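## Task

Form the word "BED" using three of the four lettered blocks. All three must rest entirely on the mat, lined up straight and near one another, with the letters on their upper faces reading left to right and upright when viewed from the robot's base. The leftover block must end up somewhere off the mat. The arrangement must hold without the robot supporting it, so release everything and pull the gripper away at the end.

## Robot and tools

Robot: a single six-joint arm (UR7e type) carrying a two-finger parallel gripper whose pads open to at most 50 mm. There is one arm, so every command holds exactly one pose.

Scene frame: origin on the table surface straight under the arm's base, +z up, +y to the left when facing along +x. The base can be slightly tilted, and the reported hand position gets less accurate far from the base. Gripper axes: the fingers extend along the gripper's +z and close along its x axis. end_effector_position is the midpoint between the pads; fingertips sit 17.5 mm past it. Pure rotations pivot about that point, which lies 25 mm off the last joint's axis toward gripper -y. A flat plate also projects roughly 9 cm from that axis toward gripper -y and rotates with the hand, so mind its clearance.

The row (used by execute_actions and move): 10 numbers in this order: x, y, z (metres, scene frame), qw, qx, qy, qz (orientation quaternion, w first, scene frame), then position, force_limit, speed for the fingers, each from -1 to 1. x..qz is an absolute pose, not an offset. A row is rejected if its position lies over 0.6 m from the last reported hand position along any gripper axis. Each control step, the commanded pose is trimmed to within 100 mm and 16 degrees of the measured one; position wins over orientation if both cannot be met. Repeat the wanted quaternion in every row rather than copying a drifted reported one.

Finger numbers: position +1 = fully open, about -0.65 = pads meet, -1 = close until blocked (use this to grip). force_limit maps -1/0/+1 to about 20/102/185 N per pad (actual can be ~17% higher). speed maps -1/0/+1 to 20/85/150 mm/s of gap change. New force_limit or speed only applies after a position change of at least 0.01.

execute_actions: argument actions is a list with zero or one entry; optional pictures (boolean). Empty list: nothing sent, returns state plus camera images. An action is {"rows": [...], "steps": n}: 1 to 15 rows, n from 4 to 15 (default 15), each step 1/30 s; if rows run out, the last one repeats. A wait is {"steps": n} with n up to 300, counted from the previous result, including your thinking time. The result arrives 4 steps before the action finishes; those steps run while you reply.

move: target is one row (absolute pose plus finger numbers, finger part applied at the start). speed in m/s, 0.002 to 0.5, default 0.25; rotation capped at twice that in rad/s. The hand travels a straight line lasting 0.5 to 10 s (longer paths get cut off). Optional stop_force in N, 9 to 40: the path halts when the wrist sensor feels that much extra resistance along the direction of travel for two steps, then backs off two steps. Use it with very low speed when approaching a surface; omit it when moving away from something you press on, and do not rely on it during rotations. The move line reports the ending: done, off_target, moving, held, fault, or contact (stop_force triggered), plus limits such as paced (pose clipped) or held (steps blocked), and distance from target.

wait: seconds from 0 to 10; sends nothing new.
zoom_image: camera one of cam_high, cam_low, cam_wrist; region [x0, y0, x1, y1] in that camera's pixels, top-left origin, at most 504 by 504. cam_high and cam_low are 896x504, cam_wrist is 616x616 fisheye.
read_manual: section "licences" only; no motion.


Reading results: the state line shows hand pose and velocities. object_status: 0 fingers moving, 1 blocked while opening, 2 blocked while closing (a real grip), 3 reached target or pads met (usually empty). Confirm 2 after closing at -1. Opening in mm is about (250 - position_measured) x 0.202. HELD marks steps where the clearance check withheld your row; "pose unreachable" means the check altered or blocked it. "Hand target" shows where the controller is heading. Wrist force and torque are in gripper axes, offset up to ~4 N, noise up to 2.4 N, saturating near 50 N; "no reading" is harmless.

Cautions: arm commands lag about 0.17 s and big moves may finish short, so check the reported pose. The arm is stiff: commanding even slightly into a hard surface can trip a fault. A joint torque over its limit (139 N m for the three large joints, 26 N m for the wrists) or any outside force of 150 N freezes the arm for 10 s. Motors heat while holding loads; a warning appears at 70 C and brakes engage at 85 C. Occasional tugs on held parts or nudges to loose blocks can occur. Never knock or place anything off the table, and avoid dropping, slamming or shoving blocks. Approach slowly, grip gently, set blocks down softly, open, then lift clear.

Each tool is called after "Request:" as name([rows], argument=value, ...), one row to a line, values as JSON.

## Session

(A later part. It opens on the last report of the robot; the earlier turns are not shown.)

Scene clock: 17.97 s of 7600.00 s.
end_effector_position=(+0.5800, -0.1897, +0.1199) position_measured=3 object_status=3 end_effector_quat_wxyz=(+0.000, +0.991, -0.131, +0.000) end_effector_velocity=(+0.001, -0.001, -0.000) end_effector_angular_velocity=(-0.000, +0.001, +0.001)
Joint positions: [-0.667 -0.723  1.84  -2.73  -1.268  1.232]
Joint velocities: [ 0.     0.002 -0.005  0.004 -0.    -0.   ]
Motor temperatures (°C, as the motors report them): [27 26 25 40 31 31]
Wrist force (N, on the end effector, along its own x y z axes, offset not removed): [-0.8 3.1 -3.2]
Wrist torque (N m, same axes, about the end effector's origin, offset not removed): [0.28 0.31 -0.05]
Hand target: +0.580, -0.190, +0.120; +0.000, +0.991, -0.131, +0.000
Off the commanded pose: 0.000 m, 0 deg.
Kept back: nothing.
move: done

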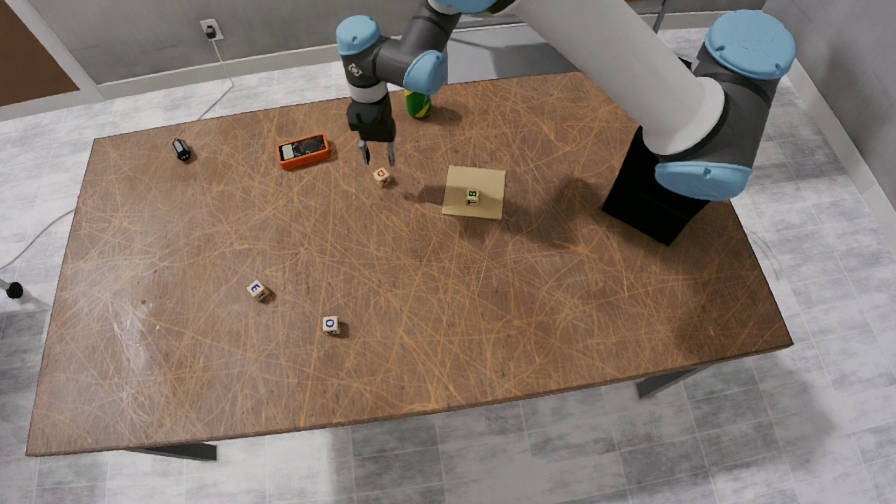

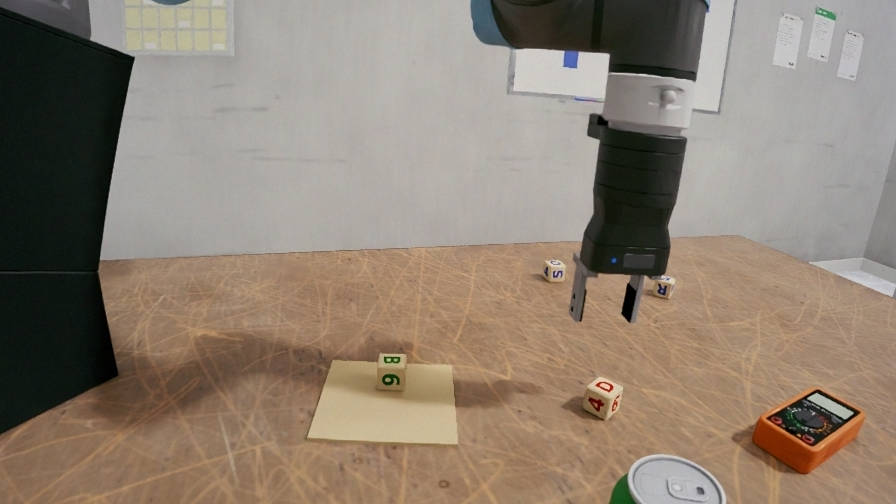

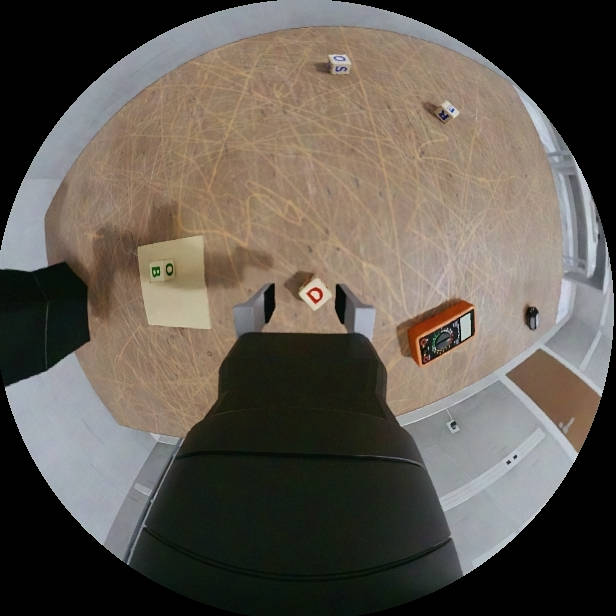

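Request:
move(target=[0.587,-0.203,0.06,0,0.954,0.30,0,1,-0.6,0])

Request:
zoom_image(camera="cam_wrist", region=[220,220,400,350])

Scene clock: 20.40 s of 7600.00 s.
end_effector_position=(+0.5871, -0.2030, +0.0601) position_measured=3 object_status=3 end_effector_quat_wxyz=(+0.000, +0.954, +0.300, +0.000) end_effector_velocity=(-0.001, +0.000, -0.001) end_effector_angular_velocity=(+0.002, +0.003, +0.008)
Joint positions: [-0.626 -0.567  1.693 -2.752 -1.27   0.403]
Joint velocities: [ 0.     0.001 -0.001  0.004  0.    -0.008]
Motor temperatures (°C, as the motors report them): [27 26 25 40 31 31]
Wrist force (N, on the end effector, along its own x y z axes, offset not removed): [-1.3 2.1 -1.2]
Wrist torque (N m, same axes, about the end effector's origin, offset not removed): [0.18 0.46 0.03]
Hand target: +0.587, -0.203, +0.060; +0.000, +0.954, +0.300, -0.000
Off the commanded pose: 0.000 m, 0 deg.
Kept back: nothing.
move: done

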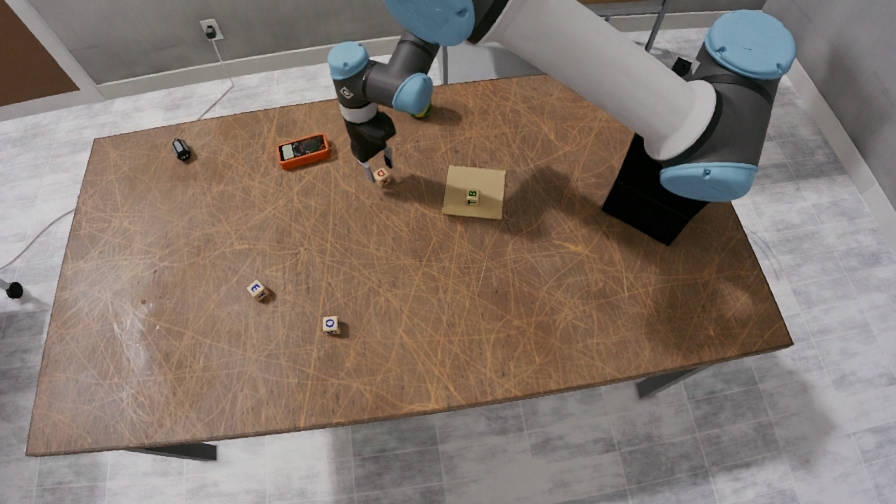

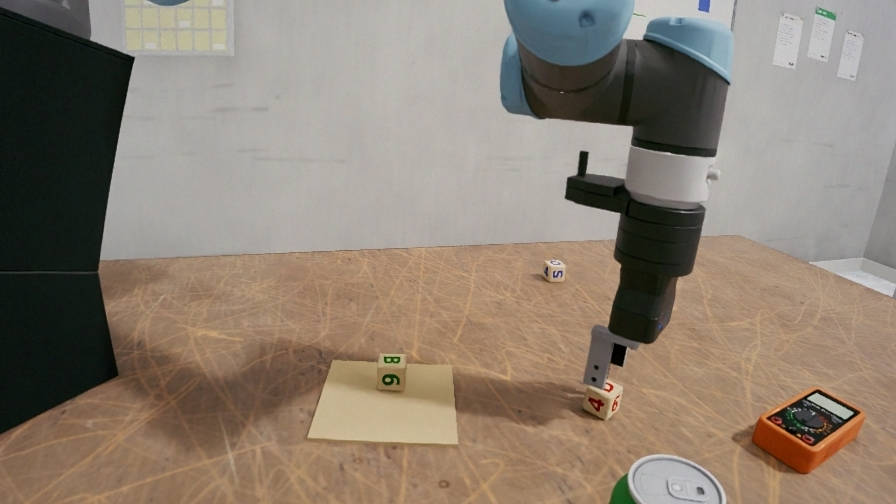

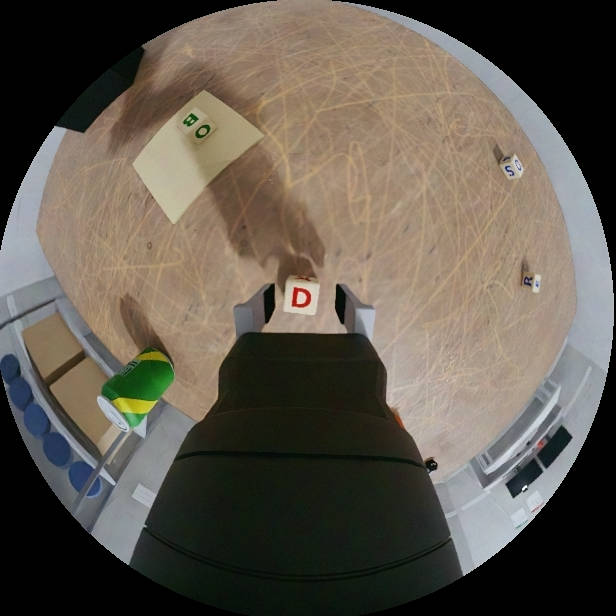

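Region (220, 220, 400, 350) of cam_wrist's 616x616 image, scaled by 2.800, with more detail than that image has.

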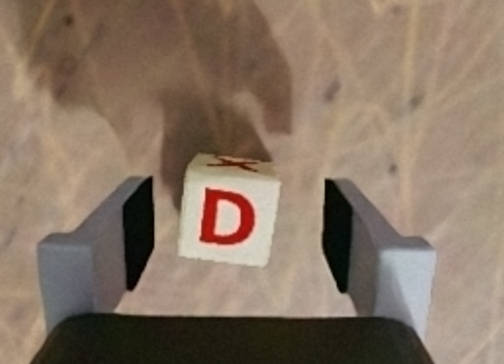

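Request:
move(target=[0.585,-0.207,0.06,0,0.515,0.857,0,1,-0.6,0], speed=0.4)

Request:
zoom_image(camera="cam_wrist", region=[220,220,400,350])

Scene clock: 23.00 s of 7600.00 s.
end_effector_position=(+0.5851, -0.2069, +0.0600) position_measured=3 object_status=3 end_effector_quat_wxyz=(+0.000, +0.515, +0.857, -0.000) end_effector_velocity=(+0.000, -0.001, +0.000) end_effector_angular_velocity=(-0.000, -0.001, +0.005)
Joint positions: [-0.585 -0.584  1.711 -2.766 -1.273 -1.004]
Joint velocities: [-0.001 -0.     0.    -0.     0.001 -0.007]
Motor temperatures (°C, as the motors report them): [27 26 25 40 31 31]
Wrist force (N, on the end effector, along its own x y z axes, offset not removed): [0.4 2.1 -1.8]
Wrist torque (N m, same axes, about the end effector's origin, offset not removed): [0.20 0.04 0.09]
Hand target: +0.585, -0.207, +0.060; +0.000, +0.515, +0.857, -0.000
Off the commanded pose: 0.000 m, 0 deg.
Kept back: nothing.
move: done

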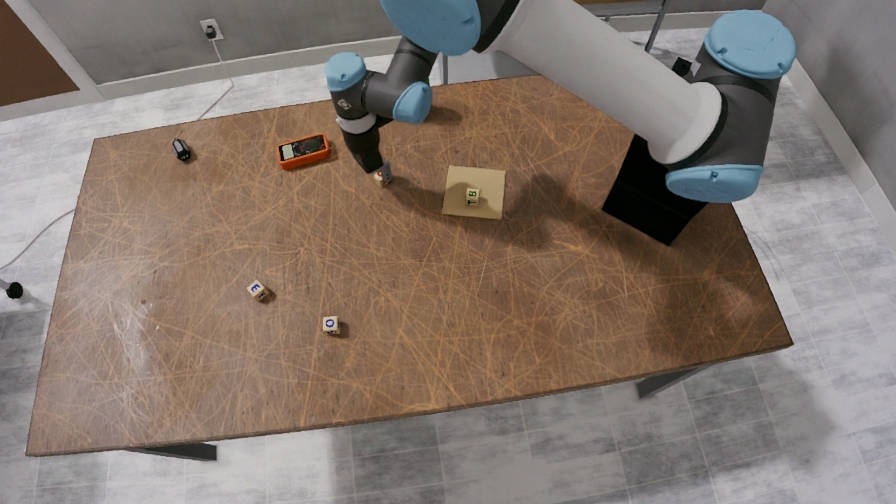

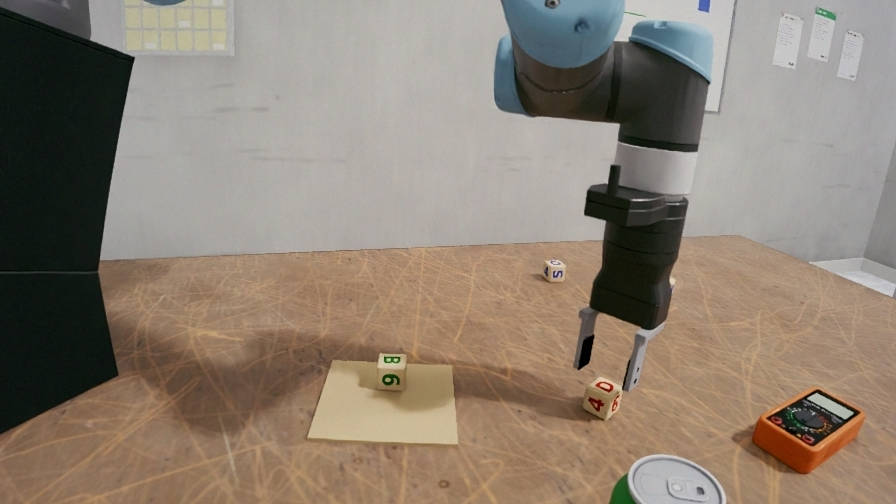

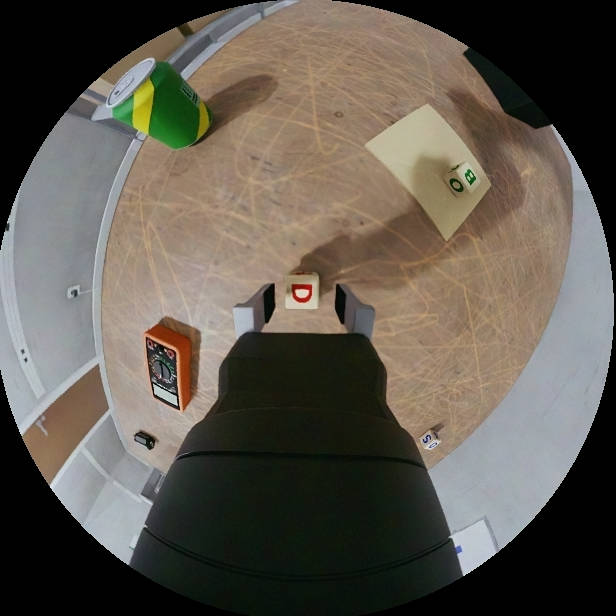

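Region (220, 220, 400, 350) of cam_wrist's 616x616 image, scaled by 2.800, with more detail than that image has.

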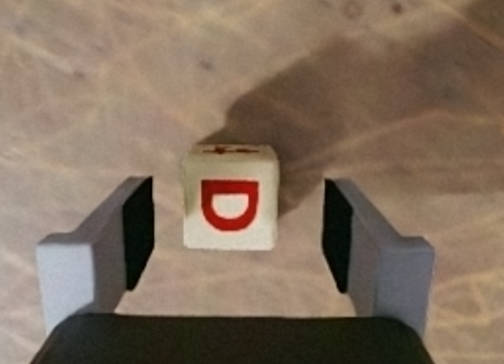

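Request:
move(target=[0.5846,-0.2105,0.025,0,0.515,0.857,0,1,-0.6,0], speed=0.06, stop_force=12)

Request:
move(target=[0.5846,-0.2105,0.025,0,0.515,0.857,0,-1,-0.6,0])

Request:
move(target=[0.57,-0.205,0.09,0,0.515,0.857,0,-1,-0.6,0])

Request:
move(target=[0.362,-0.18,0.08,0,0.991,-0.131,0,-1,-0.6,0], speed=0.4)

Request:
move(target=[0.362,-0.18,0.034,0,0.991,-0.131,0,-1,-0.6,0], speed=0.1)

Request:
move(target=[0.362,-0.18,0.025,0,0.991,-0.131,0,-1,-0.6,0], speed=0.005, stop_force=9)

Scene clock: 24.27 s of 7600.00 s.
end_effector_position=(+0.5846, -0.2105, +0.0251) position_measured=3 object_status=3 end_effector_quat_wxyz=(+0.000, +0.515, +0.857, -0.000) end_effector_velocity=(+0.000, +0.000, -0.002) end_effector_angular_velocity=(+0.002, -0.001, -0.001)
Joint positions: [-0.573 -0.505  1.666 -2.804 -1.274 -0.992]
Joint velocities: [ 0.     0.004 -0.002 -0.002  0.002  0.001]
Motor temperatures (°C, as the motors report them): [27 26 25 40 31 31]
Wrist force (N, on the end effector, along its own x y z axes, offset not removed): [1.4 0.9 -1.2]
Wrist torque (N m, same axes, about the end effector's origin, offset not removed): [0.06 -0.05 0.13]
Hand target: +0.585, -0.211, +0.025; +0.000, +0.515, +0.857, -0.000
Off the commanded pose: 0.000 m, 0 deg.
Kept back: nothing.
move: done

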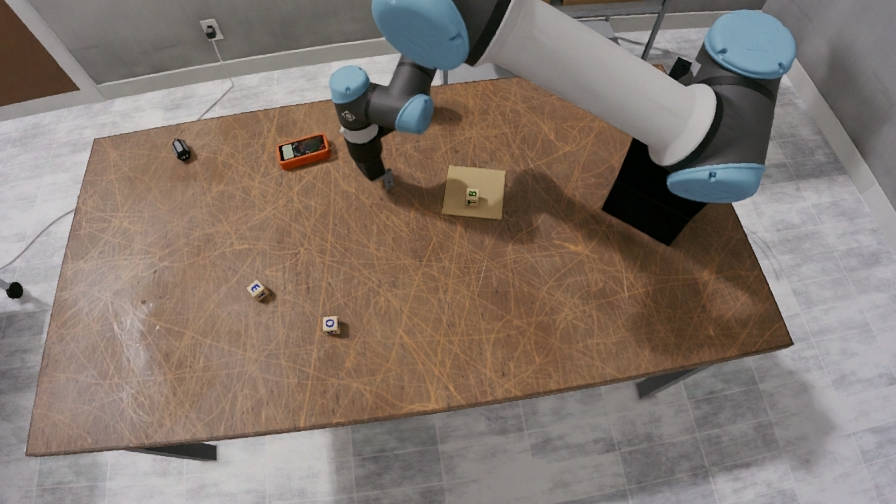

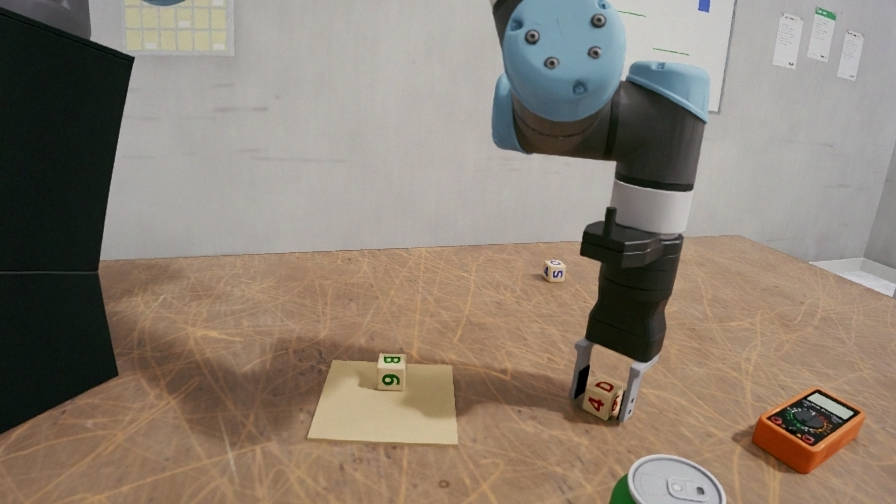

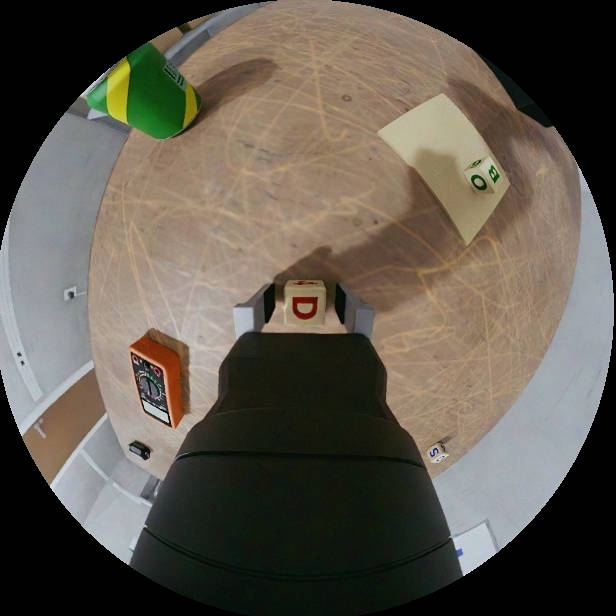

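Scene clock: 24.97 s of 7600.00 s.
end_effector_position=(+0.5846, -0.2105, +0.0250) position_measured=106 object_status=2 end_effector_quat_wxyz=(+0.000, +0.515, +0.857, -0.000) end_effector_velocity=(-0.001, +0.000, -0.000) end_effector_angular_velocity=(+0.001, +0.001, -0.001)
Joint positions: [-0.573 -0.504  1.665 -2.804 -1.274 -0.992]
Joint velocities: [-0.     0.     0.     0.001  0.001  0.   ]
Motor temperatures (°C, as the motors report them): [27 26 25 40 31 31]
Wrist force (N, on the end effector, along its own x y z axes, offset not removed): [1.6 0.2 -8.1]
Wrist torque (N m, same axes, about the end effector's origin, offset not removed): [-0.10 0.12 0.14]
Hand target: +0.585, -0.211, +0.025; -0.000, +0.515, +0.857, -0.000
Off the commanded pose: 0.000 m, 0 deg.
Kept back: nothing.
move: done

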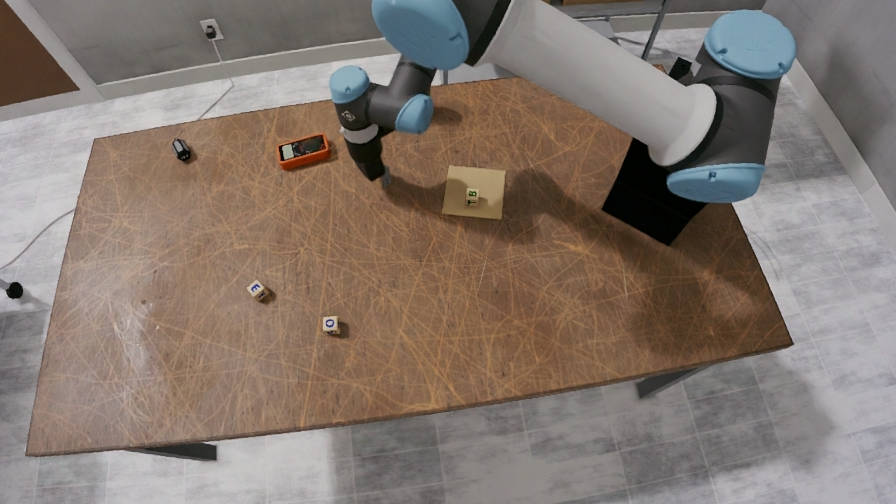

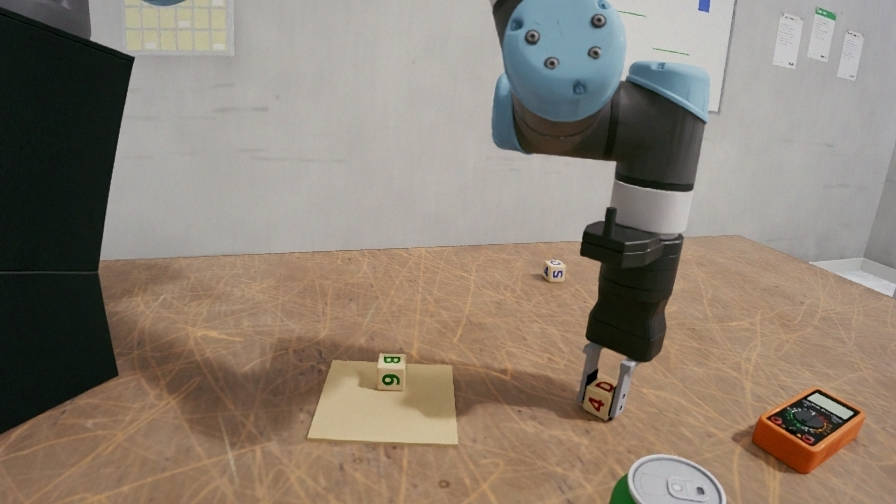

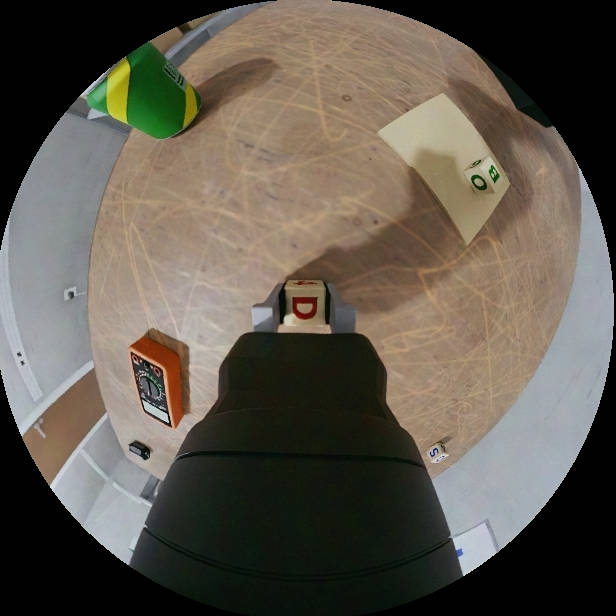

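Scene clock: 25.87 s of 7600.00 s.
end_effector_position=(+0.5700, -0.2050, +0.0899) position_measured=106 object_status=2 end_effector_quat_wxyz=(-0.000, +0.515, +0.857, +0.000) end_effector_velocity=(-0.001, -0.000, +0.001) end_effector_angular_velocity=(-0.001, +0.001, -0.000)
Joint positions: [-0.608 -0.661  1.787 -2.758 -1.271 -1.029]
Joint velocities: [-0.001 -0.003  0.002  0.002 -0.001 -0.001]
Motor temperatures (°C, as the motors report them): [27 26 25 40 31 31]
Wrist force (N, on the end effector, along its own x y z axes, offset not removed): [-0.6 2.1 -0.9]
Wrist torque (N m, same axes, about the end effector's origin, offset not removed): [0.15 0.31 0.14]
Hand target: +0.570, -0.205, +0.090; -0.000, +0.515, +0.857, +0.000
Off the commanded pose: 0.000 m, 0 deg.
Kept back: nothing.
move: done

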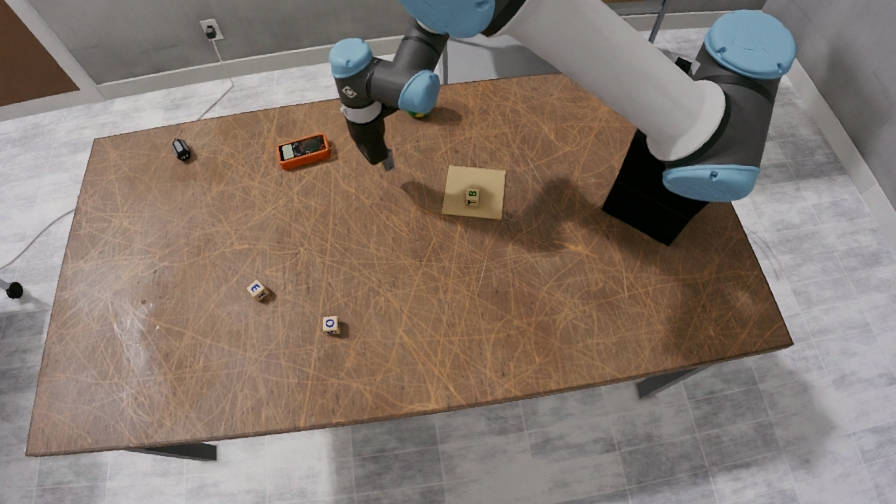

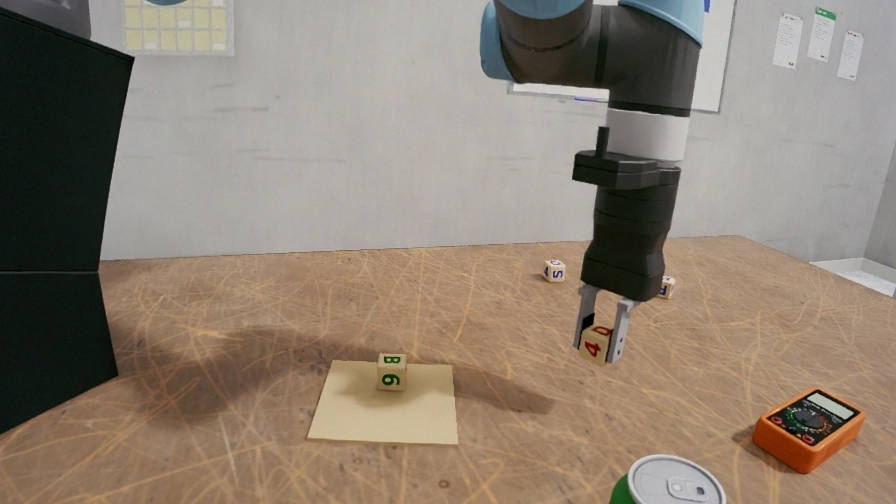

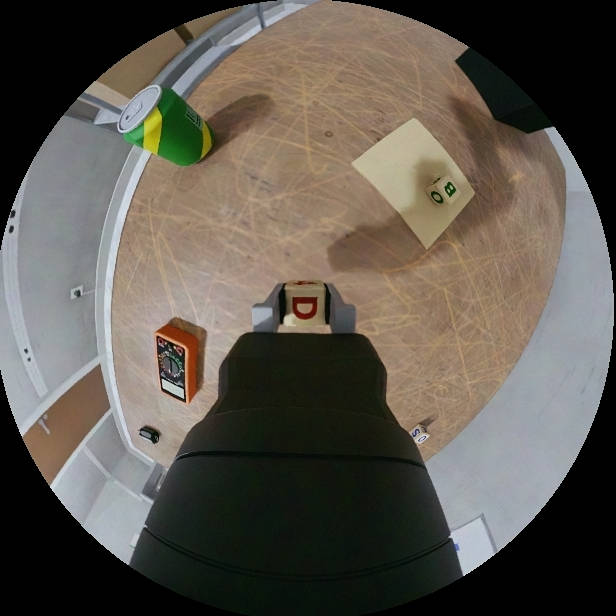

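Scene clock: 29.30 s of 7600.00 s.
end_effector_position=(+0.3621, -0.1801, +0.0801) position_measured=106 object_status=2 end_effector_quat_wxyz=(-0.000, +0.991, -0.131, -0.000) end_effector_velocity=(-0.000, -0.000, +0.000) end_effector_angular_velocity=(-0.002, -0.000, -0.006)
Joint positions: [-0.913 -0.612  2.336 -3.26  -1.267  0.974]
Joint velocities: [-0.001  0.001  0.002 -0.005 -0.001  0.006]
Motor temperatures (°C, as the motors report them): [27 26 25 40 31 31]
Wrist force (N, on the end effector, along its own x y z axes, offset not removed): [-0.2 1.4 -1.4]
Wrist torque (N m, same axes, about the end effector's origin, offset not removed): [-0.05 0.17 0.12]
Hand target: +0.362, -0.180, +0.080; -0.000, +0.991, -0.131, -0.000
Off the commanded pose: 0.000 m, 0 deg.
Kept back: nothing.
move: done

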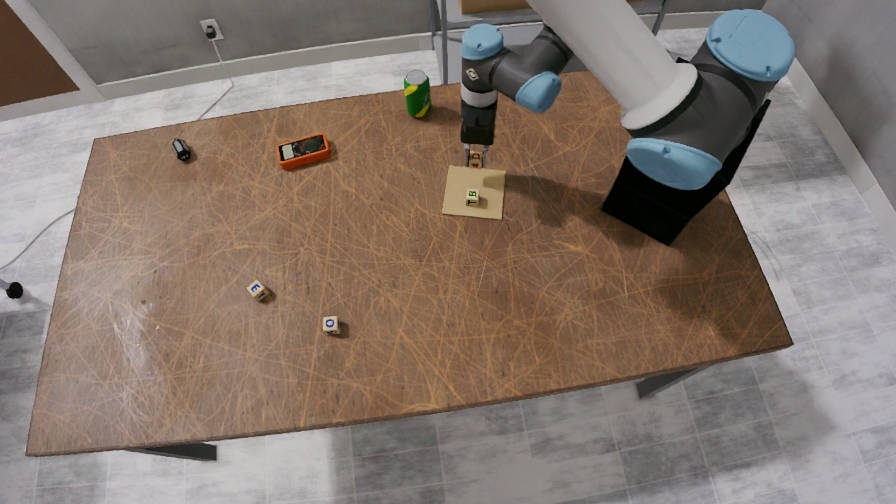

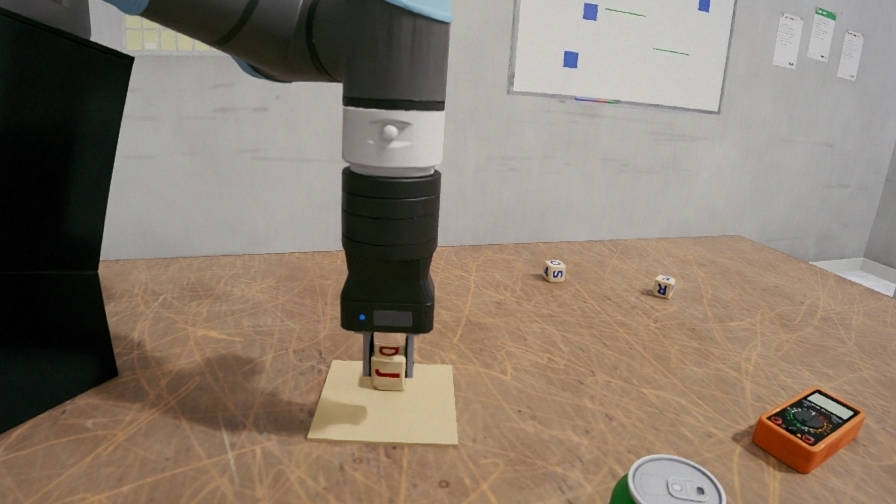

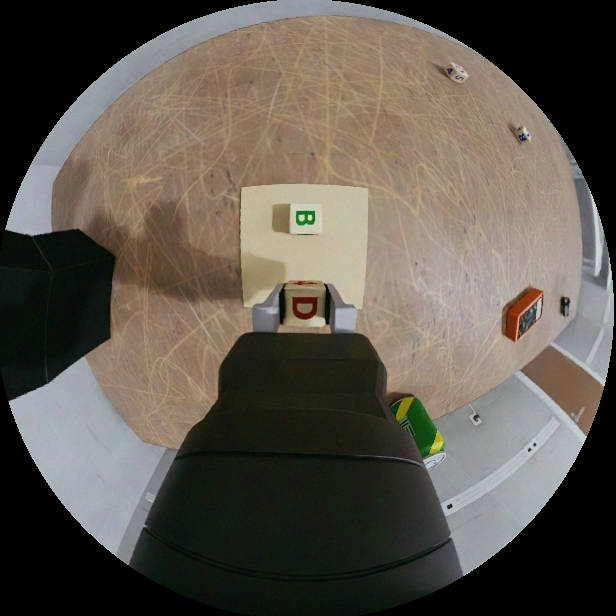

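Scene clock: 30.20 s of 7600.00 s.
end_effector_position=(+0.3620, -0.1800, +0.0341) position_measured=106 object_status=2 end_effector_quat_wxyz=(+0.000, +0.991, -0.131, -0.000) end_effector_velocity=(-0.000, +0.000, -0.002) end_effector_angular_velocity=(+0.002, +0.001, -0.001)
Joint positions: [-0.877 -0.474  2.268 -3.342 -1.266  1.012]
Joint velocities: [ 0.001  0.004 -0.003  0.     0.     0.001]
Motor temperatures (°C, as the motors report them): [27 26 25 40 31 31]
Wrist force (N, on the end effector, along its own x y z axes, offset not removed): [-1.0 2.6 -1.5]
Wrist torque (N m, same axes, about the end effector's origin, offset not removed): [0.25 0.32 0.15]
Hand target: +0.362, -0.180, +0.034; +0.000, +0.991, -0.131, -0.000
Off the commanded pose: 0.000 m, 0 deg.
Kept back: nothing.
move: done

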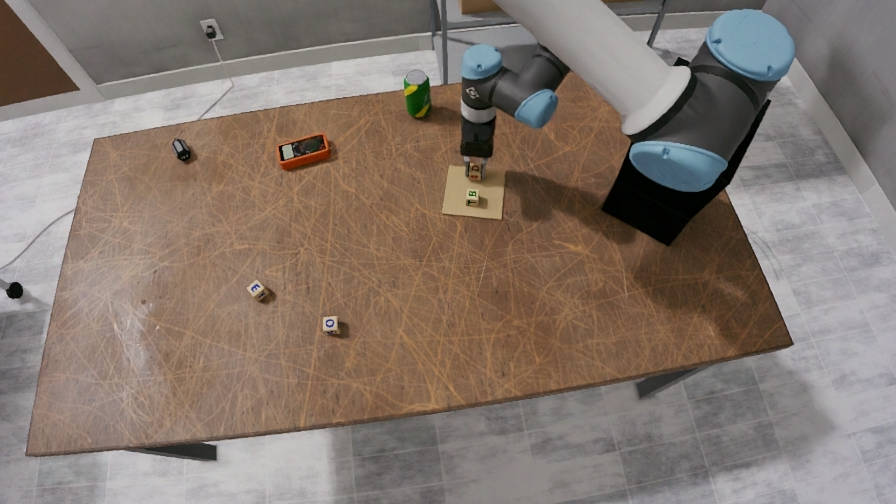

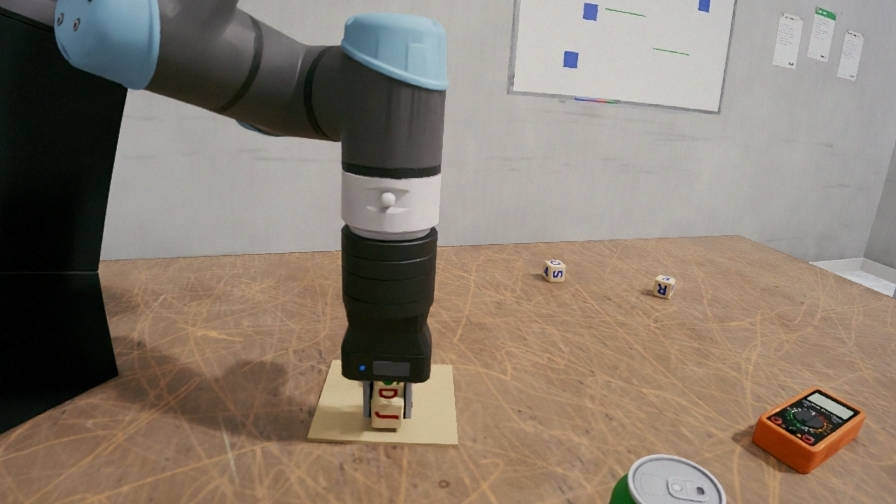

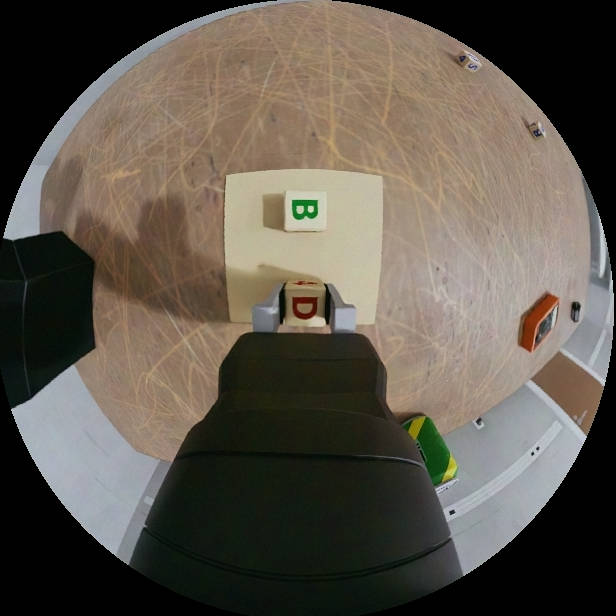

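Scene clock: 31.70 s of 7600.00 s.
end_effector_position=(+0.3621, -0.1800, +0.0284) position_measured=106 object_status=2 end_effector_quat_wxyz=(+0.000, +0.991, -0.131, +0.000) end_effector_velocity=(-0.000, +0.000, +0.001) end_effector_angular_velocity=(+0.001, +0.001, +0.002)
Joint positions: [-0.873 -0.457  2.258 -3.35  -1.266  1.016]
Joint velocities: [-0.    -0.004  0.002  0.004 -0.    -0.003]
Motor temperatures (°C, as the motors report them): [27 26 25 40 31 31]
Wrist force (N, on the end effector, along its own x y z axes, offset not removed): [-14.3 -2.8 -50.0]
Wrist torque (N m, same axes, about the end effector's origin, offset not removed): [-0.18 -0.13 0.15]
Hand target: +0.362, -0.180, +0.029; +0.000, +0.991, -0.131, +0.000
Off the commanded pose: 0.003 m, 0 deg.
Kept back: nothing.
move: contact

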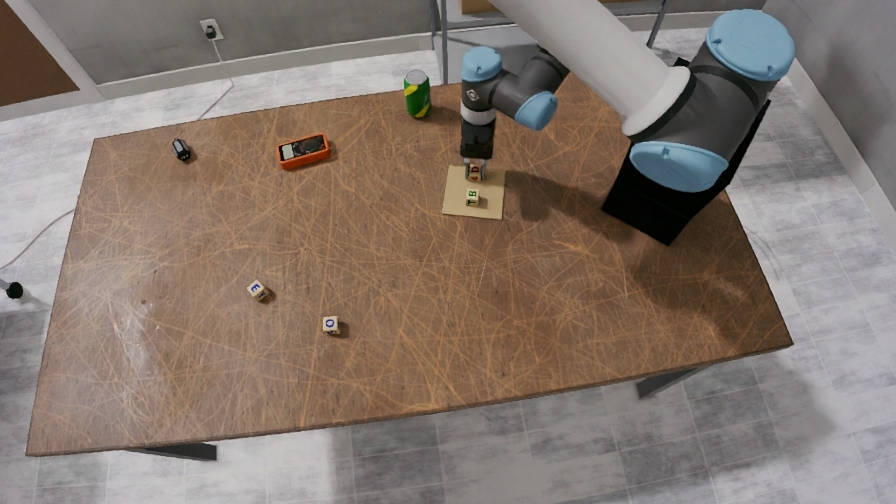

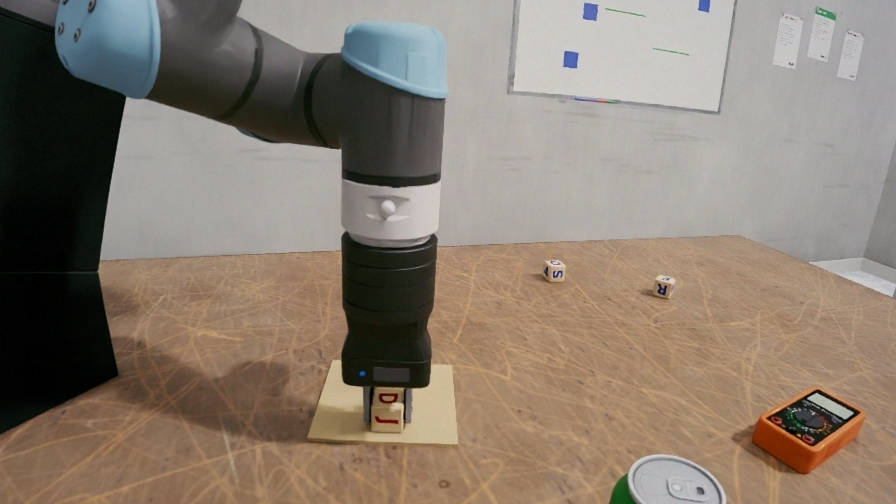

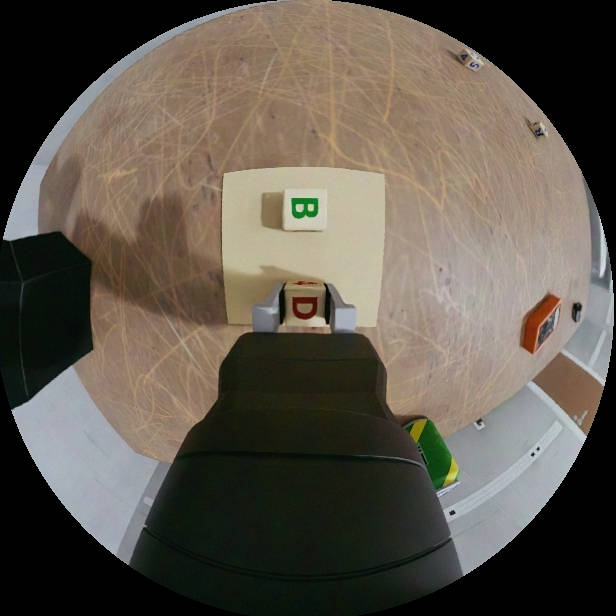

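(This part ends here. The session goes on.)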